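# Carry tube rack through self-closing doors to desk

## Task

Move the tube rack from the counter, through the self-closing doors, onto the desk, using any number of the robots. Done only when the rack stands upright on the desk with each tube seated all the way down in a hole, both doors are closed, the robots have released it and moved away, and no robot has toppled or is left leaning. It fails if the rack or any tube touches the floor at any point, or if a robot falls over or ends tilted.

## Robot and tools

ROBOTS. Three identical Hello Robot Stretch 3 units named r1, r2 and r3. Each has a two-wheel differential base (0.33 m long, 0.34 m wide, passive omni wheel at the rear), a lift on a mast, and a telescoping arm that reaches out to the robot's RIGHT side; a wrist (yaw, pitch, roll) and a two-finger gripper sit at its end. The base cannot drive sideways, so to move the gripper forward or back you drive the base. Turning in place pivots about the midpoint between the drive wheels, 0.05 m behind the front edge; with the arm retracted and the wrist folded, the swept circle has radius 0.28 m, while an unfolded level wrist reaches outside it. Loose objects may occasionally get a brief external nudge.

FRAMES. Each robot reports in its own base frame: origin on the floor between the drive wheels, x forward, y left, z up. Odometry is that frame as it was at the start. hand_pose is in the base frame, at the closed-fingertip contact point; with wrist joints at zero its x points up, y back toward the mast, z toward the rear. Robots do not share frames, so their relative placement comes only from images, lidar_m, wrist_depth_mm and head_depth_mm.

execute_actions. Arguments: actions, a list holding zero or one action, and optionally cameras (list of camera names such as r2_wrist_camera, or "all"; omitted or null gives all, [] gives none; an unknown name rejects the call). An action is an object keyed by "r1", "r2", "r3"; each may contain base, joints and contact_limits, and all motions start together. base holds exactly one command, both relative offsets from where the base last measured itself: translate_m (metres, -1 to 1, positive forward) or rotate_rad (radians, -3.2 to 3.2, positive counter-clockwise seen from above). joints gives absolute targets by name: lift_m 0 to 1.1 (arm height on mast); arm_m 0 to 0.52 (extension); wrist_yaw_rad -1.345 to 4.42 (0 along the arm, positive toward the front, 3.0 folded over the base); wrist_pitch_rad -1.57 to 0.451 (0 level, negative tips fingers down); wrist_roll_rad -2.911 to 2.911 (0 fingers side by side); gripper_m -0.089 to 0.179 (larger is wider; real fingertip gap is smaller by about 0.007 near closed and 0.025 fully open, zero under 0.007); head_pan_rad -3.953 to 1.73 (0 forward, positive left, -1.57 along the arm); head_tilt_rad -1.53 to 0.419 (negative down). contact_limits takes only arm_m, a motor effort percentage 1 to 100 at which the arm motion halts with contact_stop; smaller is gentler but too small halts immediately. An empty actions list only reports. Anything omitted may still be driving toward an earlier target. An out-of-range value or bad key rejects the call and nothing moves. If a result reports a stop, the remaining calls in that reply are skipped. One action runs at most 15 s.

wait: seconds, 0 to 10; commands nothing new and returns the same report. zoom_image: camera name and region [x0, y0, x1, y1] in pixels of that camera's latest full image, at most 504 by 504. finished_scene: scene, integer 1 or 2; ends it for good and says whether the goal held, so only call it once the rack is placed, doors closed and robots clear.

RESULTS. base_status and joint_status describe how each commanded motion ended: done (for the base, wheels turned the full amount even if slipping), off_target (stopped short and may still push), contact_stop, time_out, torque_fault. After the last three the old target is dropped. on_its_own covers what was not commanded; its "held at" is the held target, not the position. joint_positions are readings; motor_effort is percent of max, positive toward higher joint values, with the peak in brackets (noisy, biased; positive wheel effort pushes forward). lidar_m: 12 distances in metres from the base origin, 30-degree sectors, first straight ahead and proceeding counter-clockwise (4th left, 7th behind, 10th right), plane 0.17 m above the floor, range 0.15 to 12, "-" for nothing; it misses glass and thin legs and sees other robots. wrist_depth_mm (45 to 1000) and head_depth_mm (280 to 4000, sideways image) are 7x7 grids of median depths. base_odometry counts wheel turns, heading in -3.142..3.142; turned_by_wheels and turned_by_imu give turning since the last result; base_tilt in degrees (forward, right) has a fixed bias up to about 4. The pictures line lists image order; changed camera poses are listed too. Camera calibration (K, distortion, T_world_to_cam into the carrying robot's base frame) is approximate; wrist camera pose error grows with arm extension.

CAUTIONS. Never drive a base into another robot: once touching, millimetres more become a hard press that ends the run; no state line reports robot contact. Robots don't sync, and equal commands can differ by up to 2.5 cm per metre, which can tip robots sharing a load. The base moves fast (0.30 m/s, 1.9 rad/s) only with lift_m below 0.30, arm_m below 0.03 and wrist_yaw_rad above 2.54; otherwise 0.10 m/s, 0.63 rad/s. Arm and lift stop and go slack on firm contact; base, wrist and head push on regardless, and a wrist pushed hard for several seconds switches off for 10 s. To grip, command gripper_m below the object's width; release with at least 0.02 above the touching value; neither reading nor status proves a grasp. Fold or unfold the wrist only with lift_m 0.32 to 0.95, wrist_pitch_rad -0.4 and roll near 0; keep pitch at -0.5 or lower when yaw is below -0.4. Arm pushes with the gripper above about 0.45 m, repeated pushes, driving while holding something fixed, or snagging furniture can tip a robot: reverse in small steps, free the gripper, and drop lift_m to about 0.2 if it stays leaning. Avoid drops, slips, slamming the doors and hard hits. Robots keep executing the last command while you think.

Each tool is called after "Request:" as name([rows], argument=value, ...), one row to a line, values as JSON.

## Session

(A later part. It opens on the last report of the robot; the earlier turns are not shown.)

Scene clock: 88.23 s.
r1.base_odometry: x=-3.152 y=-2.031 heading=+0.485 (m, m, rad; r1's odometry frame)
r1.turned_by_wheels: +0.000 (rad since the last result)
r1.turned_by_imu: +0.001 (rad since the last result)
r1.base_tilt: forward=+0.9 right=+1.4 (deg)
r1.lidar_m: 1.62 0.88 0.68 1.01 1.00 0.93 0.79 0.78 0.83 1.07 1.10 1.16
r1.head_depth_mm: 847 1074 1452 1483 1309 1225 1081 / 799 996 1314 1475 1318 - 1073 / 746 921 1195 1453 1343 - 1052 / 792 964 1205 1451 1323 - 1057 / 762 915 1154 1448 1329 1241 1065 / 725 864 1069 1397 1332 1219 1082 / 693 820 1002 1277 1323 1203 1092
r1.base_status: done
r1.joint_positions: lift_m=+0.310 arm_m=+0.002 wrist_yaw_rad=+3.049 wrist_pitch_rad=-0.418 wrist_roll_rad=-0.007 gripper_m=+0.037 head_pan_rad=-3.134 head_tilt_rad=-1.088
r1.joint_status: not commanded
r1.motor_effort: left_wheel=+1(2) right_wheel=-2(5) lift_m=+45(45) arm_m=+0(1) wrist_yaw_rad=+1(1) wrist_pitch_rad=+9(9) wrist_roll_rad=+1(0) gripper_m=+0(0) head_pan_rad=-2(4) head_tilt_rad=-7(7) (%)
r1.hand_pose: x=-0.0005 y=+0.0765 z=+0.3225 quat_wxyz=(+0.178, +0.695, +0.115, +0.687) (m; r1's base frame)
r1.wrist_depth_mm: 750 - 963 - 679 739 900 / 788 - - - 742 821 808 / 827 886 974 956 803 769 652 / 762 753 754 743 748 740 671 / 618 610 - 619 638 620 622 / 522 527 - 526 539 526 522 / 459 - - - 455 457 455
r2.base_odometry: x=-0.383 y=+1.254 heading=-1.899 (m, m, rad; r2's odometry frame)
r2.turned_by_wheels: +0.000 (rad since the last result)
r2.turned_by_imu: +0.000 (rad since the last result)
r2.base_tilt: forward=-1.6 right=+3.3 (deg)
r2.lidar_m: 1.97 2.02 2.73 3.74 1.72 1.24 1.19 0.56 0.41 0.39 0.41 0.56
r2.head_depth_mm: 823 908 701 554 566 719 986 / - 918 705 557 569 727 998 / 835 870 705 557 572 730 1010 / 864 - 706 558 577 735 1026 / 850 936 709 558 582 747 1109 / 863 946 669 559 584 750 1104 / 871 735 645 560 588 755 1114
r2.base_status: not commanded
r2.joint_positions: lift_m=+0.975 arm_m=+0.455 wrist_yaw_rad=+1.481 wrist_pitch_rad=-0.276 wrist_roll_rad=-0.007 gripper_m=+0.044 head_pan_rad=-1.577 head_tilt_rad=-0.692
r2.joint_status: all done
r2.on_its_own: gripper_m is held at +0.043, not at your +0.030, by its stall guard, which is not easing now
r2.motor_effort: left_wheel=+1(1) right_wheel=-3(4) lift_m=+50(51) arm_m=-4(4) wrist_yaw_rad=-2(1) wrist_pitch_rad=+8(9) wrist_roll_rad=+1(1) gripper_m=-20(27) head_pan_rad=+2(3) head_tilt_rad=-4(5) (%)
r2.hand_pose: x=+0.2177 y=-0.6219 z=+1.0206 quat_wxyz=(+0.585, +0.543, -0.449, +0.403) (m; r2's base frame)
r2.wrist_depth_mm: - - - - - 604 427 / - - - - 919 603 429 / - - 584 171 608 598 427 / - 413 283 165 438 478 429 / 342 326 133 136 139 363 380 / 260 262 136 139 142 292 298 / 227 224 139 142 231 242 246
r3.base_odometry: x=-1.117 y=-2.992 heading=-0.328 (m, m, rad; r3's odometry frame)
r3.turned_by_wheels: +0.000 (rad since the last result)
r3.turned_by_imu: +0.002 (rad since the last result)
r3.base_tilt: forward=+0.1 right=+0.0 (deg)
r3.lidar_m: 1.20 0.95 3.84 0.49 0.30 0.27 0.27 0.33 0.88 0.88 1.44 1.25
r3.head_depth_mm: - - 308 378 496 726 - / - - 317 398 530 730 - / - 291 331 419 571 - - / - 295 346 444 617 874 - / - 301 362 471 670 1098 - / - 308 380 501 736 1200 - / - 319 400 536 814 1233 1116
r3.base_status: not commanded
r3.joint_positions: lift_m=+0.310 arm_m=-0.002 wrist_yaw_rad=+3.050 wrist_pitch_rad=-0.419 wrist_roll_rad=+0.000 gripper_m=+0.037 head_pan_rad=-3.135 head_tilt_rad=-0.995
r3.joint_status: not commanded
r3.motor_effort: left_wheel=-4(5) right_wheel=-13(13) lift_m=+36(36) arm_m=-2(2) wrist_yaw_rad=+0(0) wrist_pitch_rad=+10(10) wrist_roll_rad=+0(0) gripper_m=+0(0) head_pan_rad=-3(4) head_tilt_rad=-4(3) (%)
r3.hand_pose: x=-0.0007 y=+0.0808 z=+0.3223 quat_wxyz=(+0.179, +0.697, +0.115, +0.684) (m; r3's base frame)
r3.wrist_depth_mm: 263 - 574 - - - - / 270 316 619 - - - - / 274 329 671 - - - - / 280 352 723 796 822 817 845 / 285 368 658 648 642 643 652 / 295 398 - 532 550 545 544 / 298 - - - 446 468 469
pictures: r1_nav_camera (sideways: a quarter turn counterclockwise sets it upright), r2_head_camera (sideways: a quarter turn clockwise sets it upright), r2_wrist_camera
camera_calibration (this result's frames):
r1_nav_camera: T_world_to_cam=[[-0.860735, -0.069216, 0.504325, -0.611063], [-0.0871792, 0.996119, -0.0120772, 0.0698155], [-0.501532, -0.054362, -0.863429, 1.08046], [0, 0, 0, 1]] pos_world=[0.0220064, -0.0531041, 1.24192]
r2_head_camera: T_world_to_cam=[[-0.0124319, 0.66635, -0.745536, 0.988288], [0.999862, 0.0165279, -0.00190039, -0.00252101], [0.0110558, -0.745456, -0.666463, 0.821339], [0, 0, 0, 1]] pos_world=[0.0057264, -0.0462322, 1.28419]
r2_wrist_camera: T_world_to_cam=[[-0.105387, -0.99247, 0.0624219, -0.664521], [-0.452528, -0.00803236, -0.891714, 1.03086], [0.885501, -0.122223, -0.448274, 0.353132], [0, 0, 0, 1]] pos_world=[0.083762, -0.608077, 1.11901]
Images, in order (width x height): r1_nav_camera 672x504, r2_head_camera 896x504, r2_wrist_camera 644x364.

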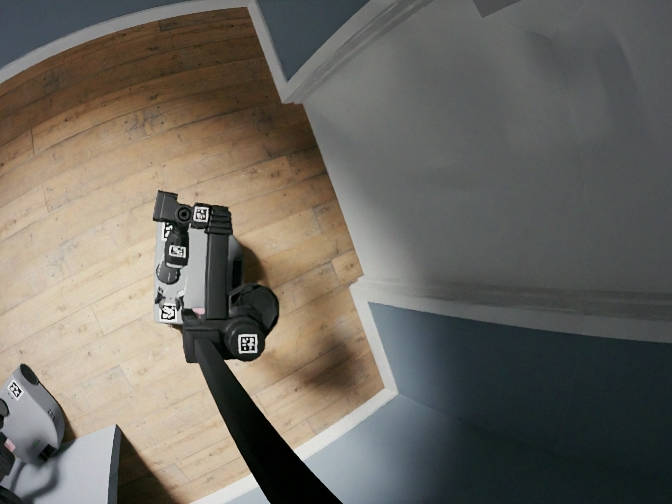

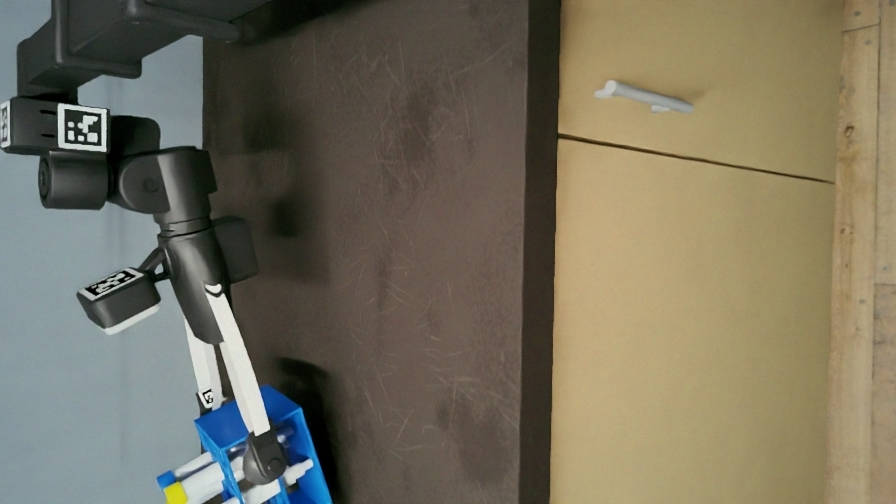

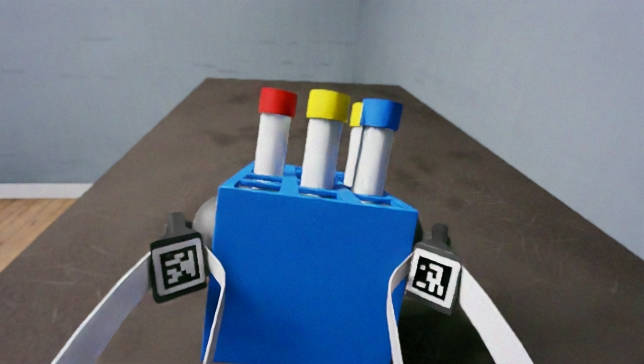

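Request:
execute_actions([
  {"r2":{"joints":{"wrist_pitch_rad":0.0,"arm_m":0,"wrist_yaw_rad":1.7}},"r1":{"base":{"rotate_rad":0.75}}},
], cameras=[])

Request:
execute_actions([
  {"r2":{"base":{"translate_m":0.5},"joints":{"head_pan_rad":0,"head_tilt_rad":-0.8}},"r1":{"base":{"translate_m":-0.55}}},
], cameras=["r1_nav_camera","r2_wrist_camera"])

Scene clock: 93.50 s.
r1.base_odometry: x=-3.152 y=-2.031 heading=+1.235 (m, m, rad; r1's odometry frame)
r1.turned_by_wheels: +0.750 (rad since the last result)
r1.turned_by_imu: +0.748 (rad since the last result)
r1.base_tilt: forward=+1.1 right=+1.2 (deg)
r1.lidar_m: 0.84 0.68 0.99 0.99 0.79 0.78 0.78 0.84 1.09 1.10 1.29 1.62
r1.head_depth_mm: 688 819 1016 1323 1323 1216 1085 / 713 852 1068 1409 1325 - 1073 / 736 891 1130 1429 1342 - 1051 / 764 936 1191 1452 1323 - 1062 / 797 975 1261 1473 1326 1237 1065 / 814 974 1214 1457 1329 1214 1082 / 765 959 1289 1487 1331 1200 1090
r1.base_status: done
r1.joint_positions: lift_m=+0.310 arm_m=+0.002 wrist_yaw_rad=+3.049 wrist_pitch_rad=-0.418 wrist_roll_rad=-0.007 gripper_m=+0.037 head_pan_rad=-3.134 head_tilt_rad=-1.088
r1.joint_status: not commanded
r1.motor_effort: left_wheel=-4(7) right_wheel=+2(5) lift_m=+45(45) arm_m=-1(0) wrist_yaw_rad=+1(0) wrist_pitch_rad=+9(9) wrist_roll_rad=+1(0) gripper_m=+0(0) head_pan_rad=-3(3) head_tilt_rad=-6(6) (%)
r1.hand_pose: x=-0.0005 y=+0.0765 z=+0.3225 quat_wxyz=(+0.178, +0.695, +0.115, +0.687) (m; r1's base frame)
r1.wrist_depth_mm: 693 - - 938 905 870 846 / 710 - - - - 930 902 / 721 872 958 973 945 961 915 / 695 749 743 762 742 757 748 / 613 626 - 616 635 626 619 / 526 531 - 523 538 524 524 / 459 - - - 459 453 457
r2.base_odometry: x=-0.383 y=+1.254 heading=-1.899 (m, m, rad; r2's odometry frame)
r2.turned_by_wheels: +0.000 (rad since the last result)
r2.turned_by_imu: +0.000 (rad since the last result)
r2.base_tilt: forward=-1.6 right=+3.3 (deg)
r2.lidar_m: 1.96 2.02 2.72 3.75 1.73 1.24 1.19 0.56 0.41 0.39 0.41 0.56
r2.head_depth_mm: 856 919 701 590 - 747 988 / 857 913 703 591 - - 1062 / 862 918 705 581 - - 1103 / 861 924 707 558 579 - 1100 / 863 925 708 557 581 - 1120 / 866 931 709 559 515 - 1115 / 871 928 713 559 - - -
r2.base_status: not commanded
r2.joint_positions: lift_m=+0.975 arm_m=+0.003 wrist_yaw_rad=+1.699 wrist_pitch_rad=-0.035 wrist_roll_rad=-0.007 gripper_m=+0.044 head_pan_rad=-1.577 head_tilt_rad=-0.692
r2.joint_status: all done
joint sent to its limit — the command would take r2.arm_m past its lower limit, so that joint was sent only as far as its limit.
r2.on_its_own: gripper_m is held at +0.043, not at your +0.030, by its stall guard, which is not easing now
r2.motor_effort: left_wheel=+1(1) right_wheel=-3(3) lift_m=+49(49) arm_m=-4(4) wrist_yaw_rad=+1(6) wrist_pitch_rad=+11(13) wrist_roll_rad=+1(1) gripper_m=-20(20) head_pan_rad=+3(3) head_tilt_rad=-4(4) (%)
r2.hand_pose: x=+0.2318 y=-0.1156 z=+1.0805 quat_wxyz=(+0.478, +0.537, -0.455, +0.525) (m; r2's base frame)
r2.wrist_depth_mm: - - - - - - - / - - - - - - - / - - - 171 - - - / - - - 165 - - - / - - 133 135 139 651 669 / - - 136 139 142 489 460 / - - 139 142 848 475 358
r3.base_odometry: x=-1.117 y=-2.992 heading=-0.328 (m, m, rad; r3's odometry frame)
r3.turned_by_wheels: +0.000 (rad since the last result)
r3.turned_by_imu: +0.001 (rad since the last result)
r3.base_tilt: forward=+0.1 right=+0.0 (deg)
r3.lidar_m: 1.20 0.95 3.86 0.49 0.30 0.27 0.27 0.33 1.61 0.88 1.44 1.25
r3.head_depth_mm: - - 307 378 497 729 - / - - 318 397 531 730 - / - 290 331 418 572 - - / - 295 347 443 613 875 - / - 300 363 469 672 1095 - / - 307 381 502 733 1194 - / - 319 400 535 813 1235 1114
r3.base_status: not commanded
r3.joint_positions: lift_m=+0.310 arm_m=-0.002 wrist_yaw_rad=+3.050 wrist_pitch_rad=-0.419 wrist_roll_rad=+0.000 gripper_m=+0.037 head_pan_rad=-3.135 head_tilt_rad=-0.995
r3.joint_status: not commanded
r3.motor_effort: left_wheel=-4(5) right_wheel=-14(13) lift_m=+36(36) arm_m=-2(2) wrist_yaw_rad=+0(0) wrist_pitch_rad=+10(10) wrist_roll_rad=+1(0) gripper_m=+1(0) head_pan_rad=-2(4) head_tilt_rad=-3(3) (%)
r3.hand_pose: x=-0.0007 y=+0.0808 z=+0.3223 quat_wxyz=(+0.179, +0.697, +0.115, +0.684) (m; r3's base frame)
r3.wrist_depth_mm: 263 - 582 - - - - / 268 317 612 - - - - / 274 329 670 - - - - / 281 352 737 789 803 817 832 / 288 365 661 641 648 665 659 / 296 401 - 536 552 540 542 / 298 - - - 446 463 468
pictures: none
No camera images: the call's "cameras" was empty. Leave "cameras" out to get every camera's image.

Scene clock: 100.07 s.
r1.base_odometry: x=-3.333 y=-2.550 heading=+1.235 (m, m, rad; r1's odometry frame)
r1.turned_by_wheels: +0.000 (rad since the last result)
r1.turned_by_imu: +0.001 (rad since the last result)
r1.base_tilt: forward=+1.0 right=+1.4 (deg)
r1.lidar_m: 1.20 1.22 1.15 0.49 0.30 0.27 0.27 0.33 0.37 0.94 1.11 2.00
r1.head_depth_mm: - - 321 416 592 831 1084 / - 291 339 448 645 - 1071 / - 299 359 485 672 - 1060 / - 307 383 528 821 - 1058 / - 316 410 579 990 1231 1058 / 289 335 440 641 945 1217 1080 / 295 352 475 627 802 1199 1094
r1.base_status: translate_m off_target (by the wheels' count: -0.5498 of -0.5500)
r1.joint_positions: lift_m=+0.310 arm_m=+0.002 wrist_yaw_rad=+3.050 wrist_pitch_rad=-0.417 wrist_roll_rad=-0.007 gripper_m=+0.037 head_pan_rad=-3.134 head_tilt_rad=-1.090
r1.joint_status: not commanded
r1.on_its_own: left_wheel is at rest, and its effort (-24) is outside its rest range (-18 to +18)
r1.motor_effort: left_wheel=-24(38) right_wheel=-17(29) lift_m=+44(45) arm_m=+0(1) wrist_yaw_rad=+0(2) wrist_pitch_rad=+8(9) wrist_roll_rad=+0(1) gripper_m=+1(1) head_pan_rad=-3(2) head_tilt_rad=-6(7) (%)
r1.hand_pose: x=-0.0007 y=+0.0766 z=+0.3227 quat_wxyz=(+0.178, +0.695, +0.115, +0.687) (m; r1's base frame)
r1.wrist_depth_mm: 278 - 542 891 - - 949 / 282 - 580 971 - - - / 289 343 640 868 940 953 962 / 293 364 689 716 739 747 738 / 291 380 - 619 648 621 618 / 299 402 - 520 540 525 527 / 300 - - - 457 456 457
r2.base_odometry: x=-0.545 y=+0.781 heading=-1.899 (m, m, rad; r2's odometry frame)
r2.turned_by_wheels: +0.000 (rad since the last result)
r2.turned_by_imu: +0.002 (rad since the last result)
r2.base_tilt: forward=-1.6 right=+3.3 (deg)
r2.lidar_m: 1.46 1.51 2.04 3.75 2.43 1.76 1.69 0.56 0.41 0.39 0.41 0.55
r2.head_depth_mm: 1274 1456 338 302 - 1247 1132 / 1276 1459 1602 361 1459 1271 1130 / 1282 1477 1732 1717 1456 1271 1136 / 1281 1482 1747 1734 1474 1278 1130 / 1281 1488 1746 1720 1465 1275 1134 / 1289 1490 1758 1731 1477 1282 1134 / 1297 1494 1766 1727 1471 1279 1139
r2.base_status: done
r2.joint_positions: lift_m=+0.975 arm_m=+0.003 wrist_yaw_rad=+1.699 wrist_pitch_rad=-0.035 wrist_roll_rad=-0.007 gripper_m=+0.044 head_pan_rad=-0.007 head_tilt_rad=-0.790
r2.joint_status: all done
r2.on_its_own: gripper_m is held at +0.043, not at your +0.030, by its stall guard, which is not easing now
r2.motor_effort: left_wheel=+1(6) right_wheel=-3(4) lift_m=+50(50) arm_m=-4(4) wrist_yaw_rad=+1(1) wrist_pitch_rad=+11(11) wrist_roll_rad=+1(1) gripper_m=-20(21) head_pan_rad=+3(37) head_tilt_rad=-5(15) (%)
r2.hand_pose: x=+0.2318 y=-0.1156 z=+1.0805 quat_wxyz=(+0.478, +0.537, -0.455, +0.525) (m; r2's base frame)
r2.wrist_depth_mm: - - - - - - - / - - - - - - - / - - - 171 - - - / - - - 165 - - - / - - 133 136 139 - - / - - 136 139 142 489 459 / - - 140 142 - 480 356
r3.base_odometry: x=-1.117 y=-2.992 heading=-0.328 (m, m, rad; r3's odometry frame)
r3.turned_by_wheels: +0.000 (rad since the last result)
r3.turned_by_imu: +0.002 (rad since the last result)
r3.base_tilt: forward=+0.2 right=+0.0 (deg)
r3.lidar_m: 1.20 0.95 3.84 0.49 0.30 0.27 0.27 0.33 1.60 1.43 1.43 1.26
r3.head_depth_mm: - - 307 378 499 727 - / - - 318 398 533 729 - / - 290 331 420 572 - - / - 295 347 444 615 878 - / - 300 362 472 668 1099 - / - 308 380 502 734 1197 - / - 319 400 537 815 1233 1124
r3.base_status: not commanded
r3.joint_positions: lift_m=+0.310 arm_m=-0.002 wrist_yaw_rad=+3.050 wrist_pitch_rad=-0.419 wrist_roll_rad=+0.000 gripper_m=+0.037 head_pan_rad=-3.135 head_tilt_rad=-0.995
r3.joint_status: not commanded
r3.motor_effort: left_wheel=-5(5) right_wheel=-14(14) lift_m=+36(36) arm_m=-2(2) wrist_yaw_rad=+0(0) wrist_pitch_rad=+10(10) wrist_roll_rad=+0(1) gripper_m=+0(0) head_pan_rad=-2(4) head_tilt_rad=-3(3) (%)
r3.hand_pose: x=-0.0007 y=+0.0808 z=+0.3223 quat_wxyz=(+0.179, +0.697, +0.115, +0.684) (m; r3's base frame)
r3.wrist_depth_mm: 263 - 569 - - - - / 270 315 612 - - - - / 275 330 666 - - - - / 282 352 739 780 801 792 824 / 289 369 659 635 643 654 656 / 292 398 - 530 547 542 549 / 299 - - - 445 466 472
pictures: r1_nav_camera (sideways: a quarter turn counterclockwise sets it upright), r2_wrist_camera
camera_calibration (this result's frames):
r1_nav_camera: T_world_to_cam=[[-0.861713, -0.0689318, 0.502691, -0.608928], [-0.0868189, 0.996149, -0.0122277, 0.0700091], [-0.499912, -0.0541798, -0.86438, 1.08168], [0, 0, 0, 1]] pos_world=[0.0221021, -0.0531087, 1.24194]
r2_wrist_camera: T_world_to_cam=[[0.0976251, -0.993596, 0.0568803, -0.205475], [-0.216573, -0.0769933, -0.973226, 1.12009], [0.971373, 0.0826925, -0.222703, 0.189387], [0, 0, 0, 1]] pos_world=[0.0786753, -0.13358, 1.14397]
Images, in order (width x height): r1_nav_camera 672x504, r2_wrist_camera 644x364.

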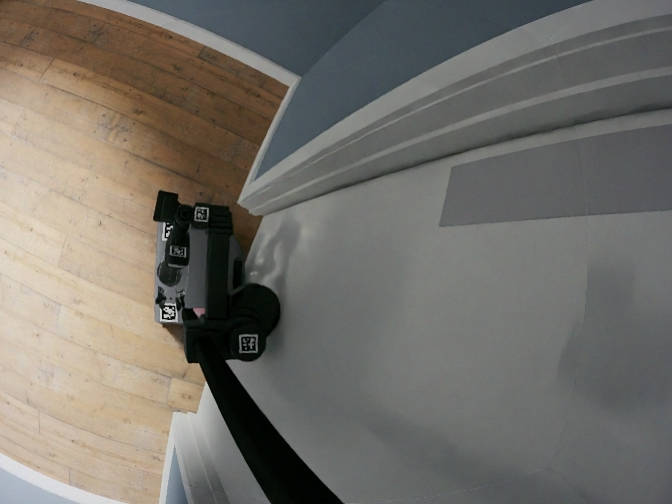

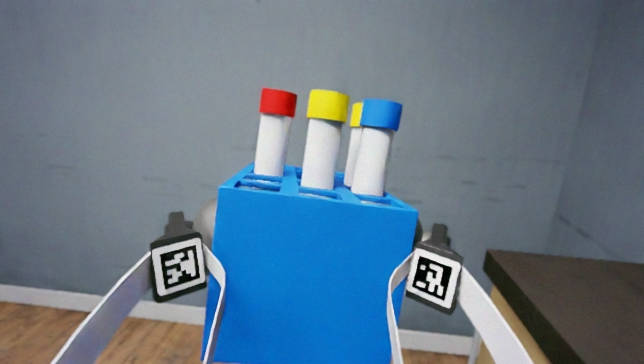

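Request:
execute_actions([
  {"r2":{"base":{"rotate_rad":1.6}},"r1":{"base":{"rotate_rad":-0.45}}},
], cameras=[])

Request:
execute_actions([
  {"r2":{"base":{"translate_m":0.4},"joints":{"head_pan_rad":1.0,"head_tilt_rad":-0.6}},"r1":{"base":{"translate_m":-0.4}}},
], cameras=["r1_nav_camera","r2_nav_camera"])

Scene clock: 104.47 s.
r1.base_odometry: x=-3.333 y=-2.550 heading=+0.785 (m, m, rad; r1's odometry frame)
r1.turned_by_wheels: -0.450 (rad since the last result)
r1.turned_by_imu: -0.419 (rad since the last result)
r1.base_tilt: forward=+1.0 right=+1.3 (deg)
r1.lidar_m: 2.07 1.19 1.24 1.15 0.43 0.29 0.28 0.28 0.36 0.49 0.95 1.20
r1.head_depth_mm: - 305 379 528 875 1228 1081 / - 302 374 519 841 - 1071 / - 300 370 512 751 - 1059 / - 301 366 502 794 - 1059 / - 298 361 493 781 1216 1061 / - 299 357 486 760 1187 1086 / - 297 352 478 743 1066 1091
r1.base_status: done
r1.joint_positions: lift_m=+0.310 arm_m=+0.002 wrist_yaw_rad=+3.050 wrist_pitch_rad=-0.417 wrist_roll_rad=-0.007 gripper_m=+0.037 head_pan_rad=-3.135 head_tilt_rad=-1.090
r1.joint_status: not commanded
r1.on_its_own: left_wheel is at rest, and its effort (-25) is outside its rest range (-18 to +18); right_wheel is at rest, and its effort (-21) is outside its rest range (-18 to +18)
r1.motor_effort: left_wheel=-25(26) right_wheel=-21(43) lift_m=+44(44) arm_m=-1(1) wrist_yaw_rad=+0(0) wrist_pitch_rad=+8(8) wrist_roll_rad=+1(0) gripper_m=+0(0) head_pan_rad=-2(2) head_tilt_rad=-6(6) (%)
r1.hand_pose: x=-0.0007 y=+0.0766 z=+0.3227 quat_wxyz=(+0.178, +0.695, +0.115, +0.687) (m; r1's base frame)
r1.wrist_depth_mm: 452 - - - - - - / 460 - - - - - - / 446 541 969 959 976 980 920 / 429 578 746 750 765 751 745 / 418 592 - 625 637 619 618 / 405 531 - 526 544 524 524 / 386 - - - 456 459 455
r2.base_odometry: x=-0.545 y=+0.781 heading=-0.299 (m, m, rad; r2's odometry frame)
r2.turned_by_wheels: +1.600 (rad since the last result)
r2.turned_by_imu: +1.617 (rad since the last result)
r2.base_tilt: forward=-1.6 right=+3.2 (deg)
r2.lidar_m: 3.76 2.36 1.75 1.69 0.54 0.40 0.39 0.41 0.57 1.46 1.52 2.09
r2.head_depth_mm: 3221 2642 338 302 - 1274 1136 / 3272 2607 1883 362 1457 1273 1131 / 3230 2623 2069 1710 1460 1273 1129 / 3263 2649 2100 1735 1466 1274 1127 / 3253 2653 2075 1726 1477 1274 1135 / 3302 2674 2073 1734 1466 1281 1131 / 3311 2652 2101 1744 1463 1283 1139
r2.base_status: done
r2.joint_positions: lift_m=+0.975 arm_m=+0.003 wrist_yaw_rad=+1.699 wrist_pitch_rad=-0.035 wrist_roll_rad=-0.007 gripper_m=+0.044 head_pan_rad=-0.007 head_tilt_rad=-0.790
r2.joint_status: not commanded
r2.on_its_own: gripper_m is held at +0.043, not at your +0.030, by its stall guard, which is not easing now
r2.motor_effort: left_wheel=-3(6) right_wheel=+3(7) lift_m=+49(49) arm_m=-4(4) wrist_yaw_rad=+1(1) wrist_pitch_rad=+11(11) wrist_roll_rad=+1(1) gripper_m=-21(21) head_pan_rad=+4(3) head_tilt_rad=-5(6) (%)
r2.hand_pose: x=+0.2318 y=-0.1156 z=+1.0805 quat_wxyz=(+0.478, +0.537, -0.456, +0.525) (m; r2's base frame)
r2.wrist_depth_mm: - - - - - - - / - - - - - - - / - - - 171 - - - / - - - 166 - - - / - - 132 136 139 - - / - - 136 138 142 - - / - - 139 143 - - -
r3.base_odometry: x=-1.117 y=-2.992 heading=-0.328 (m, m, rad; r3's odometry frame)
r3.turned_by_wheels: +0.000 (rad since the last result)
r3.turned_by_imu: +0.001 (rad since the last result)
r3.base_tilt: forward=+0.1 right=+0.0 (deg)
r3.lidar_m: 1.20 0.95 3.84 0.49 0.30 0.27 0.27 0.33 1.61 1.42 1.44 1.25
r3.head_depth_mm: - - 307 379 498 727 - / - - 317 398 529 731 - / - 291 332 420 571 - - / - 295 346 443 616 876 - / - 300 362 471 669 1095 - / - 307 380 501 734 1191 - / - 320 401 537 815 1229 1120
r3.base_status: not commanded
r3.joint_positions: lift_m=+0.310 arm_m=-0.002 wrist_yaw_rad=+3.050 wrist_pitch_rad=-0.419 wrist_roll_rad=+0.000 gripper_m=+0.037 head_pan_rad=-3.135 head_tilt_rad=-0.995
r3.joint_status: not commanded
r3.motor_effort: left_wheel=-4(5) right_wheel=-14(14) lift_m=+36(36) arm_m=-2(2) wrist_yaw_rad=+0(0) wrist_pitch_rad=+10(10) wrist_roll_rad=+0(0) gripper_m=+0(0) head_pan_rad=-2(4) head_tilt_rad=-3(3) (%)
r3.hand_pose: x=-0.0007 y=+0.0808 z=+0.3223 quat_wxyz=(+0.179, +0.697, +0.115, +0.684) (m; r3's base frame)
r3.wrist_depth_mm: 262 - 577 - - - - / 270 317 622 - - - - / 274 330 679 - - - - / 281 350 727 806 805 817 818 / 287 371 663 634 651 653 658 / 294 400 - 537 545 543 551 / 299 - - - 445 465 469
pictures: none
No camera images: the call's "cameras" was empty. Leave "cameras" out to get every camera's image.

Scene clock: 109.40 s.
r1.base_odometry: x=-3.616 y=-2.832 heading=+0.785 (m, m, rad; r1's odometry frame)
r1.turned_by_wheels: +0.000 (rad since the last result)
r1.turned_by_imu: +0.001 (rad since the last result)
r1.base_tilt: forward=+1.0 right=+1.4 (deg)
r1.lidar_m: 1.80 1.53 0.53 0.31 0.26 0.25 0.28 0.45 2.18 0.70 0.39 1.26
r1.head_depth_mm: - - 312 384 499 637 1054 / - 297 349 442 594 - 1071 / - 320 397 522 702 - 1059 / 301 360 459 635 998 - 1062 / 328 411 546 815 1276 1226 1069 / 368 475 681 1465 1327 1212 1084 / 423 1873 1702 1486 1326 1196 1091
r1.base_status: translate_m off_target (by the wheels' count: -0.3999 of -0.4000)
r1.joint_positions: lift_m=+0.310 arm_m=+0.002 wrist_yaw_rad=+3.050 wrist_pitch_rad=-0.417 wrist_roll_rad=-0.007 gripper_m=+0.037 head_pan_rad=-3.135 head_tilt_rad=-1.090
r1.joint_status: not commanded
r1.motor_effort: left_wheel=-14(35) right_wheel=-18(37) lift_m=+44(44) arm_m=-1(1) wrist_yaw_rad=-1(1) wrist_pitch_rad=+8(8) wrist_roll_rad=+0(0) gripper_m=+0(1) head_pan_rad=-1(2) head_tilt_rad=-6(6) (%)
r1.hand_pose: x=-0.0007 y=+0.0766 z=+0.3227 quat_wxyz=(+0.178, +0.695, +0.115, +0.687) (m; r1's base frame)
r1.wrist_depth_mm: 217 - 337 447 - - - / 226 - 363 490 - - - / 236 261 392 533 966 950 973 / 245 281 430 598 748 762 750 / 255 307 - 578 640 619 633 / 268 329 - 529 542 525 531 / 274 - - - 455 454 460
r2.base_odometry: x=-0.162 y=+0.663 heading=-0.299 (m, m, rad; r2's odometry frame)
r2.turned_by_wheels: +0.000 (rad since the last result)
r2.turned_by_imu: +0.002 (rad since the last result)
r2.base_tilt: forward=-1.6 right=+3.3 (deg)
r2.lidar_m: 3.35 1.76 1.74 1.68 1.09 0.82 0.79 0.83 1.52 1.47 1.52 2.10
r2.head_depth_mm: 1438 1587 1790 1964 1683 1397 1201 / 1486 1637 1844 2023 1682 1400 1208 / 1523 1704 1908 2061 1687 1405 1208 / 1583 1748 1983 2102 1694 1404 1210 / 1560 1730 1938 2085 1694 1401 1205 / 1488 1638 1846 1978 1687 1402 1208 / 1429 1564 1723 1914 1687 1401 1202
r2.base_status: done
r2.joint_positions: lift_m=+0.975 arm_m=+0.003 wrist_yaw_rad=+1.699 wrist_pitch_rad=-0.035 wrist_roll_rad=-0.007 gripper_m=+0.044 head_pan_rad=+0.993 head_tilt_rad=-0.606
r2.joint_status: all done
r2.on_its_own: gripper_m is held at +0.043, not at your +0.030, by its stall guard, which is not easing now
r2.motor_effort: left_wheel=-3(5) right_wheel=+3(8) lift_m=+49(49) arm_m=-4(4) wrist_yaw_rad=+1(1) wrist_pitch_rad=+11(11) wrist_roll_rad=+0(1) gripper_m=-21(21) head_pan_rad=+3(35) head_tilt_rad=+3(20) (%)
r2.hand_pose: x=+0.2318 y=-0.1156 z=+1.0805 quat_wxyz=(+0.478, +0.537, -0.456, +0.525) (m; r2's base frame)
r2.wrist_depth_mm: - - - - - - - / - - - - - - - / - - - 170 - - - / - - - 166 - - - / - - 133 136 139 - - / - - 136 139 142 - - / - - 140 142 - - -
r3.base_odometry: x=-1.117 y=-2.992 heading=-0.328 (m, m, rad; r3's odometry frame)
r3.turned_by_wheels: +0.000 (rad since the last result)
r3.turned_by_imu: +0.001 (rad since the last result)
r3.base_tilt: forward=+0.2 right=+0.0 (deg)
r3.lidar_m: 1.20 0.95 3.85 0.49 0.30 0.27 0.27 0.33 1.61 1.72 1.43 1.26
r3.head_depth_mm: - - 307 378 498 727 - / - - 318 397 532 732 - / - 290 331 418 573 - - / - 296 346 443 617 875 - / - 301 362 471 670 1104 - / - 307 381 500 733 1198 - / - 319 400 535 813 1231 1121
r3.base_status: not commanded
r3.joint_positions: lift_m=+0.310 arm_m=-0.002 wrist_yaw_rad=+3.050 wrist_pitch_rad=-0.419 wrist_roll_rad=+0.000 gripper_m=+0.037 head_pan_rad=-3.135 head_tilt_rad=-0.995
r3.joint_status: not commanded
r3.motor_effort: left_wheel=-5(5) right_wheel=-14(13) lift_m=+36(36) arm_m=-2(2) wrist_yaw_rad=+0(0) wrist_pitch_rad=+10(10) wrist_roll_rad=+0(0) gripper_m=+0(0) head_pan_rad=-3(4) head_tilt_rad=-3(3) (%)
r3.hand_pose: x=-0.0007 y=+0.0808 z=+0.3223 quat_wxyz=(+0.179, +0.697, +0.115, +0.684) (m; r3's base frame)
r3.wrist_depth_mm: 264 - 571 - - - - / 269 319 616 - - - - / 275 331 670 - - - - / 281 353 727 774 798 803 825 / 285 368 664 632 645 646 653 / 295 397 - 534 549 539 540 / 298 - - - 448 465 469
pictures: r1_nav_camera (sideways: a quarter turn counterclockwise sets it upright), r2_nav_camera (sideways: a quarter turn counterclockwise sets it upright)
camera_calibration (this result's frames):
r1_nav_camera: T_world_to_cam=[[-0.86177, -0.0682513, 0.502687, -0.608923], [-0.0860322, 0.996217, -0.012228, 0.0700048], [-0.499951, -0.053785, -0.864382, 1.08168], [0, 0, 0, 1]] pos_world=[0.0220605, -0.0531213, 1.24194]
r2_nav_camera: T_world_to_cam=[[0.323656, 0.443629, 0.835728, -1.04957], [0.818427, -0.574485, -0.0120019, 0.0641297], [0.474789, 0.687866, -0.549013, 0.669435], [0, 0, 0, 1]] pos_world=[-0.030626, 0.0419798, 1.24545]
Images, in order (width x height): r1_nav_camera 672x504, r2_nav_camera 672x504.

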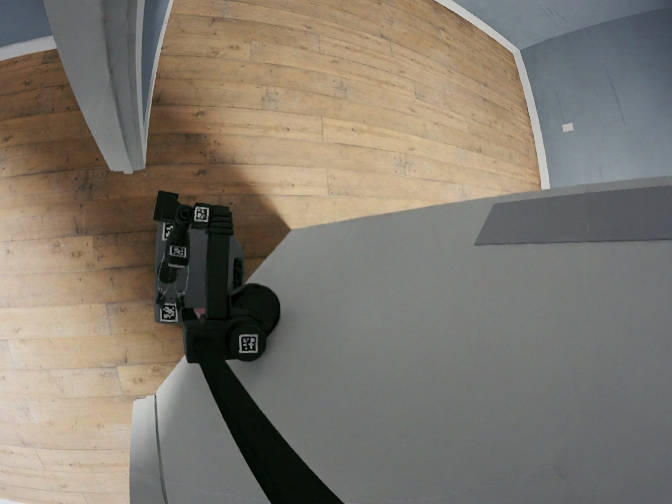

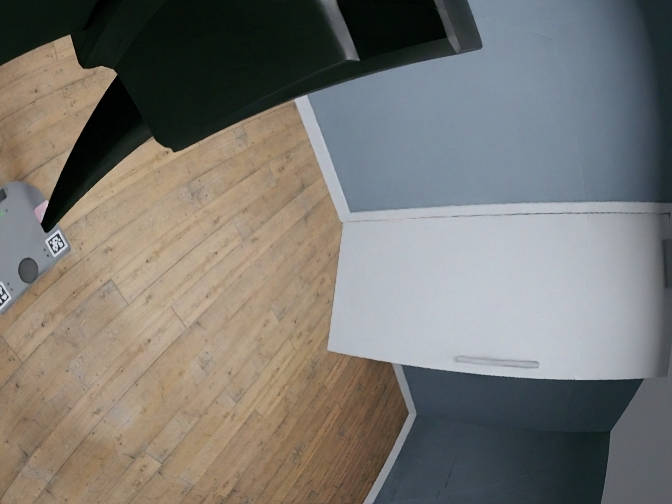

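Request:
execute_actions([
  {"r2":{"base":{"translate_m":0.3}},"r1":{"base":{"translate_m":-0.2}}},
], cameras=[])

Request:
execute_actions([
  {"r2":{"base":{"translate_m":0.1}},"r1":{"base":{"rotate_rad":-0.5}}},
], cameras=[])

Request:
execute_actions([
  {"r2":{"base":{"translate_m":0.3}},"r1":{"base":{"translate_m":-0.27}}},
], cameras=["r1_nav_camera"])

Request:
execute_actions([
  {"r2":{"base":{"translate_m":0.2}},"r1":{"base":{"rotate_rad":-0.9}}},
], cameras=[])

Request:
execute_actions([
  {"r2":{"base":{"translate_m":0.8},"joints":{"head_pan_rad":1.57}},"r1":{"base":{"translate_m":-0.2}}},
], cameras=["r1_nav_camera","r2_nav_camera"])

Scene clock: 114.43 s.
r1.base_odometry: x=-3.757 y=-2.974 heading=+0.785 (m, m, rad; r1's odometry frame)
r1.turned_by_wheels: +0.000 (rad since the last result)
r1.turned_by_imu: +0.000 (rad since the last result)
r1.base_tilt: forward=+0.9 right=+1.4 (deg)
r1.lidar_m: 2.00 1.70 0.37 0.25 0.24 0.24 0.31 2.88 2.20 2.04 0.49 0.51
r1.head_depth_mm: - 293 328 387 475 572 855 / 292 327 386 473 599 - 1069 / 323 383 471 603 777 - 1060 / 384 469 607 889 1279 - 1061 / 2333 1924 1694 1484 1327 1232 1067 / 2333 1947 1683 1477 1330 1213 1087 / 2342 1944 1694 1490 1336 1199 1093
r1.base_status: done
r1.joint_positions: lift_m=+0.310 arm_m=+0.002 wrist_yaw_rad=+3.050 wrist_pitch_rad=-0.417 wrist_roll_rad=-0.007 gripper_m=+0.037 head_pan_rad=-3.135 head_tilt_rad=-1.090
r1.joint_status: not commanded
r1.motor_effort: left_wheel=-6(22) right_wheel=-12(25) lift_m=+44(44) arm_m=-1(0) wrist_yaw_rad=+1(0) wrist_pitch_rad=+8(8) wrist_roll_rad=+0(0) gripper_m=+0(1) head_pan_rad=-2(2) head_tilt_rad=-6(7) (%)
r1.hand_pose: x=-0.0007 y=+0.0766 z=+0.3227 quat_wxyz=(+0.178, +0.695, +0.115, +0.687) (m; r1's base frame)
r1.wrist_depth_mm: 198 - 269 321 408 551 - / 207 - 287 346 450 - - / 218 238 314 380 506 908 958 / 231 258 347 418 584 753 746 / 245 280 - 445 612 621 619 / 262 307 - 499 542 533 516 / 273 - - - 454 462 460
r2.base_odometry: x=+0.124 y=+0.574 heading=-0.300 (m, m, rad; r2's odometry frame)
r2.turned_by_wheels: +0.000 (rad since the last result)
r2.turned_by_imu: +0.001 (rad since the last result)
r2.base_tilt: forward=-1.7 right=+3.3 (deg)
r2.lidar_m: 3.05 1.32 1.33 1.68 1.50 1.12 1.09 1.14 1.52 1.47 1.53 2.12
r2.head_depth_mm: 1083 2140 2511 2098 1687 1416 1207 / 1118 1241 1393 1592 1692 1399 1196 / 1187 1321 1483 1695 1693 1407 1209 / 1271 1417 1586 1842 1690 1402 1203 / 1361 1514 1736 1947 1681 1412 1199 / 1433 1624 1816 1982 1701 1406 1210 / 1406 1548 1713 1917 1702 1417 1210
r2.base_status: done
r2.joint_positions: lift_m=+0.975 arm_m=+0.003 wrist_yaw_rad=+1.699 wrist_pitch_rad=-0.035 wrist_roll_rad=-0.007 gripper_m=+0.044 head_pan_rad=+0.993 head_tilt_rad=-0.606
r2.joint_status: not commanded
r2.on_its_own: gripper_m is held at +0.043, not at your +0.030, by its stall guard, which is not easing now
r2.motor_effort: left_wheel=-4(4) right_wheel=+3(10) lift_m=+49(49) arm_m=-4(4) wrist_yaw_rad=+0(1) wrist_pitch_rad=+11(11) wrist_roll_rad=+1(1) gripper_m=-21(22) head_pan_rad=+3(3) head_tilt_rad=+3(3) (%)
r2.hand_pose: x=+0.2318 y=-0.1156 z=+1.0805 quat_wxyz=(+0.478, +0.537, -0.456, +0.525) (m; r2's base frame)
r2.wrist_depth_mm: - - - - - - - / - - - - - - - / - - - 170 - - - / - - - 165 - - - / - - 132 136 139 - - / - - 136 140 142 - - / - - 139 142 - - -
r3.base_odometry: x=-1.117 y=-2.992 heading=-0.328 (m, m, rad; r3's odometry frame)
r3.turned_by_wheels: +0.000 (rad since the last result)
r3.turned_by_imu: +0.001 (rad since the last result)
r3.base_tilt: forward=+0.2 right=+0.0 (deg)
r3.lidar_m: 1.20 0.95 3.84 0.49 0.30 0.27 0.27 0.33 1.61 1.72 1.43 1.25
r3.head_depth_mm: - - 308 378 498 727 - / - - 318 398 532 729 - / - 290 331 418 572 - - / - 295 345 443 612 874 - / - 300 362 470 669 1104 - / - 309 380 501 735 1206 - / - 319 400 536 815 1237 1124
r3.base_status: not commanded
r3.joint_positions: lift_m=+0.310 arm_m=-0.002 wrist_yaw_rad=+3.050 wrist_pitch_rad=-0.419 wrist_roll_rad=+0.000 gripper_m=+0.037 head_pan_rad=-3.135 head_tilt_rad=-0.995
r3.joint_status: not commanded
r3.motor_effort: left_wheel=-5(5) right_wheel=-13(13) lift_m=+36(36) arm_m=-1(2) wrist_yaw_rad=+0(0) wrist_pitch_rad=+10(10) wrist_roll_rad=+1(0) gripper_m=+0(0) head_pan_rad=-2(4) head_tilt_rad=-3(4) (%)
r3.hand_pose: x=-0.0007 y=+0.0808 z=+0.3223 quat_wxyz=(+0.179, +0.697, +0.115, +0.684) (m; r3's base frame)
r3.wrist_depth_mm: 264 - 582 - - - - / 269 316 609 - - - - / 274 331 678 - - - - / 281 352 729 795 799 811 832 / 286 367 671 641 641 658 655 / 293 396 - 536 546 540 544 / 299 - - - 445 465 464
pictures: none
No camera images: the call's "cameras" was empty. Leave "cameras" out to get every camera's image.

Scene clock: 116.40 s.
r1.base_odometry: x=-3.757 y=-2.974 heading=+0.286 (m, m, rad; r1's odometry frame)
r1.turned_by_wheels: -0.499 (rad since the last result)
r1.turned_by_imu: -0.489 (rad since the last result)
r1.base_tilt: forward=+1.0 right=+1.3 (deg)
r1.lidar_m: 0.51 2.00 1.67 0.37 0.27 0.26 0.27 0.38 2.90 2.17 1.67 0.49
r1.head_depth_mm: - - 312 392 531 711 1084 / - 293 340 438 608 - 1074 / - 304 374 497 684 - 1058 / - 325 416 574 892 - 1060 / 299 356 468 675 1231 1236 1062 / 311 393 533 935 1328 1210 1086 / 337 437 1625 1488 1323 1203 1091
r1.base_status: done
r1.joint_positions: lift_m=+0.310 arm_m=+0.002 wrist_yaw_rad=+3.050 wrist_pitch_rad=-0.417 wrist_roll_rad=-0.007 gripper_m=+0.037 head_pan_rad=-3.135 head_tilt_rad=-1.090
r1.joint_status: not commanded
r1.on_its_own: right_wheel is at rest, and its effort (-21) is outside its rest range (-18 to +18)
r1.motor_effort: left_wheel=-1(9) right_wheel=-21(25) lift_m=+44(44) arm_m=+0(1) wrist_yaw_rad=+0(1) wrist_pitch_rad=+8(8) wrist_roll_rad=+1(0) gripper_m=+1(0) head_pan_rad=-2(2) head_tilt_rad=-6(6) (%)
r1.hand_pose: x=-0.0007 y=+0.0766 z=+0.3227 quat_wxyz=(+0.178, +0.695, +0.115, +0.687) (m; r1's base frame)
r1.wrist_depth_mm: 237 - 410 595 - - - / 244 - 441 651 - - - / 252 292 479 710 948 965 971 / 261 311 523 719 747 744 744 / 270 334 - 617 643 620 622 / 279 354 - 530 544 530 528 / 281 - - - 458 462 457
r2.base_odometry: x=+0.220 y=+0.545 heading=-0.300 (m, m, rad; r2's odometry frame)
r2.turned_by_wheels: +0.000 (rad since the last result)
r2.turned_by_imu: +0.000 (rad since the last result)
r2.base_tilt: forward=-1.6 right=+3.2 (deg)
r2.lidar_m: 2.95 2.35 1.21 1.68 1.65 1.23 1.19 1.25 1.52 1.47 1.53 2.12
r2.head_depth_mm: 1959 2208 2514 2135 1690 1397 1200 / 995 1122 1319 1965 1682 1408 1207 / 1069 1185 1341 1515 1633 1402 1213 / 1139 1274 1447 1665 1678 1404 1207 / 1229 1385 1589 1849 1701 1396 1204 / 1320 1507 1747 1979 1689 1404 1215 / 1398 1559 1716 1916 1686 1417 1215
r2.base_status: done
r2.joint_positions: lift_m=+0.975 arm_m=+0.003 wrist_yaw_rad=+1.699 wrist_pitch_rad=-0.035 wrist_roll_rad=-0.007 gripper_m=+0.044 head_pan_rad=+0.993 head_tilt_rad=-0.606
r2.joint_status: not commanded
r2.on_its_own: gripper_m is held at +0.043, not at your +0.030, by its stall guard, which is not easing now
r2.motor_effort: left_wheel=-3(4) right_wheel=+3(9) lift_m=+49(49) arm_m=-4(4) wrist_yaw_rad=+1(1) wrist_pitch_rad=+11(11) wrist_roll_rad=+1(1) gripper_m=-21(21) head_pan_rad=+3(3) head_tilt_rad=+3(3) (%)
r2.hand_pose: x=+0.2318 y=-0.1156 z=+1.0805 quat_wxyz=(+0.478, +0.537, -0.456, +0.525) (m; r2's base frame)
r2.wrist_depth_mm: - - - - - - - / - - - - - - - / - - - 170 - - - / - - - 166 - - - / - - 132 136 139 - - / - - 136 139 142 - - / - - 139 143 - - -
r3.base_odometry: x=-1.117 y=-2.992 heading=-0.328 (m, m, rad; r3's odometry frame)
r3.turned_by_wheels: +0.000 (rad since the last result)
r3.turned_by_imu: +0.001 (rad since the last result)
r3.base_tilt: forward=+0.1 right=+0.0 (deg)
r3.lidar_m: 1.20 0.95 3.84 0.49 0.30 0.27 0.27 0.33 1.61 1.72 1.43 1.26
r3.head_depth_mm: - - 307 378 497 729 - / - - 317 398 531 729 - / - 290 331 421 569 - - / - 295 346 443 616 877 - / - 300 362 470 669 1096 - / - 308 380 500 735 1199 - / - 319 401 536 812 1228 1116
r3.base_status: not commanded
r3.joint_positions: lift_m=+0.310 arm_m=-0.002 wrist_yaw_rad=+3.050 wrist_pitch_rad=-0.419 wrist_roll_rad=+0.000 gripper_m=+0.037 head_pan_rad=-3.135 head_tilt_rad=-0.995
r3.joint_status: not commanded
r3.motor_effort: left_wheel=-4(5) right_wheel=-14(14) lift_m=+36(36) arm_m=-2(2) wrist_yaw_rad=+0(0) wrist_pitch_rad=+10(10) wrist_roll_rad=+1(0) gripper_m=+0(0) head_pan_rad=-2(4) head_tilt_rad=-3(3) (%)
r3.hand_pose: x=-0.0007 y=+0.0808 z=+0.3223 quat_wxyz=(+0.179, +0.697, +0.115, +0.684) (m; r3's base frame)
r3.wrist_depth_mm: 262 - 577 - - - - / 270 316 610 - - - - / 276 329 668 - - - - / 281 353 736 779 806 810 842 / 287 369 655 640 642 644 659 / 295 395 - 533 542 540 548 / 298 - - - 448 463 470
pictures: none
No camera images: the call's "cameras" was empty. Leave "cameras" out to get every camera's image.

Scene clock: 120.37 s.
r1.base_odometry: x=-4.016 y=-3.050 heading=+0.286 (m, m, rad; r1's odometry frame)
r1.turned_by_wheels: +0.000 (rad since the last result)
r1.turned_by_imu: +0.001 (rad since the last result)
r1.base_tilt: forward=+0.9 right=+1.3 (deg)
r1.lidar_m: 0.75 2.09 0.40 0.26 0.24 0.24 0.30 2.62 2.66 2.33 2.19 0.78
r1.head_depth_mm: - 290 322 385 477 581 923 / - 314 375 461 595 - 1072 / 306 362 447 577 755 - 1056 / 355 446 576 814 1278 - 1062 / 2189 1666 1597 1488 1324 1232 1064 / 2339 1943 1686 1477 1332 1219 1085 / 2332 1975 1690 1497 1334 1203 1093
r1.base_status: done
r1.joint_positions: lift_m=+0.310 arm_m=+0.002 wrist_yaw_rad=+3.050 wrist_pitch_rad=-0.417 wrist_roll_rad=-0.007 gripper_m=+0.037 head_pan_rad=-3.135 head_tilt_rad=-1.090
r1.joint_status: not commanded
r1.motor_effort: left_wheel=-4(20) right_wheel=-9(23) lift_m=+44(44) arm_m=+0(1) wrist_yaw_rad=+1(1) wrist_pitch_rad=+8(8) wrist_roll_rad=+1(1) gripper_m=+0(1) head_pan_rad=-2(3) head_tilt_rad=-6(6) (%)
r1.hand_pose: x=-0.0007 y=+0.0766 z=+0.3227 quat_wxyz=(+0.178, +0.695, +0.115, +0.687) (m; r1's base frame)
r1.wrist_depth_mm: 200 - 282 344 453 - - / 211 - 302 370 507 - - / 223 243 331 406 577 954 941 / 232 263 363 451 660 745 749 / 247 284 - 478 613 608 614 / 261 312 - 511 543 523 519 / 274 - - - 454 460 460
r2.base_odometry: x=+0.506 y=+0.456 heading=-0.300 (m, m, rad; r2's odometry frame)
r2.turned_by_wheels: +0.000 (rad since the last result)
r2.turned_by_imu: +0.001 (rad since the last result)
r2.base_tilt: forward=-1.6 right=+3.2 (deg)
r2.lidar_m: 2.66 2.34 0.83 0.84 1.74 1.54 1.49 1.56 1.52 1.48 1.54 2.13
r2.head_depth_mm: 1952 2221 2519 2090 1675 1394 1206 / 1832 2056 2369 2106 1684 1401 1201 / 1724 1917 2230 2109 1690 1401 1204 / 1773 3120 2579 1956 1588 1401 1210 / 3461 3675 2807 1995 1479 1377 1215 / 3581 3834 2461 1028 1248 1417 1210 / 685 782 941 1470 1682 1411 1213
r2.base_status: done
r2.joint_positions: lift_m=+0.975 arm_m=+0.003 wrist_yaw_rad=+1.699 wrist_pitch_rad=-0.035 wrist_roll_rad=-0.007 gripper_m=+0.044 head_pan_rad=+0.993 head_tilt_rad=-0.606
r2.joint_status: not commanded
r2.on_its_own: gripper_m is held at +0.043, not at your +0.030, by its stall guard, which is not easing now
r2.motor_effort: left_wheel=-3(5) right_wheel=+2(6) lift_m=+50(50) arm_m=-4(4) wrist_yaw_rad=+1(0) wrist_pitch_rad=+11(11) wrist_roll_rad=+1(1) gripper_m=-20(20) head_pan_rad=+3(4) head_tilt_rad=+3(3) (%)
r2.hand_pose: x=+0.2318 y=-0.1156 z=+1.0805 quat_wxyz=(+0.478, +0.537, -0.456, +0.525) (m; r2's base frame)
r2.wrist_depth_mm: - - - - - - - / - - - - - - - / - - - 170 - - - / - - - 165 - - - / - - 133 136 139 - - / - - 136 139 142 - - / - - 140 142 - - -
r3.base_odometry: x=-1.117 y=-2.992 heading=-0.328 (m, m, rad; r3's odometry frame)
r3.turned_by_wheels: +0.000 (rad since the last result)
r3.turned_by_imu: +0.001 (rad since the last result)
r3.base_tilt: forward=+0.1 right=+0.0 (deg)
r3.lidar_m: 1.20 0.95 3.84 0.49 0.30 0.27 0.27 0.33 1.61 1.72 1.44 1.25
r3.head_depth_mm: - - 307 378 498 724 - / - - 318 398 532 730 - / - 290 331 419 572 - - / - 295 346 443 617 881 - / - 300 362 470 670 1109 - / - 307 381 501 734 1195 - / - 319 400 536 813 1234 1116
r3.base_status: not commanded
r3.joint_positions: lift_m=+0.310 arm_m=-0.002 wrist_yaw_rad=+3.050 wrist_pitch_rad=-0.419 wrist_roll_rad=+0.000 gripper_m=+0.037 head_pan_rad=-3.135 head_tilt_rad=-0.995
r3.joint_status: not commanded
r3.motor_effort: left_wheel=-5(5) right_wheel=-13(14) lift_m=+36(36) arm_m=-1(2) wrist_yaw_rad=+0(0) wrist_pitch_rad=+10(10) wrist_roll_rad=+0(1) gripper_m=+0(0) head_pan_rad=-3(4) head_tilt_rad=-3(3) (%)
r3.hand_pose: x=-0.0007 y=+0.0808 z=+0.3223 quat_wxyz=(+0.179, +0.697, +0.115, +0.684) (m; r3's base frame)
r3.wrist_depth_mm: 266 - 576 - - - - / 267 315 617 - - - - / 276 329 667 - - - - / 280 352 733 789 809 805 820 / 287 367 663 641 652 657 653 / 294 400 - 534 543 547 542 / 298 - - - 444 469 474
pictures: r1_nav_camera (sideways: a quarter turn counterclockwise sets it upright)
camera_calibration (this result's frames):
r1_nav_camera: T_world_to_cam=[[-0.86177, -0.0682507, 0.502687, -0.608923], [-0.0860315, 0.996217, -0.012228, 0.0700047], [-0.499951, -0.0537847, -0.864382, 1.08168], [0, 0, 0, 1]] pos_world=[0.0220604, -0.0531213, 1.24194]
Images, in order (width x height): r1_nav_camera 672x504.

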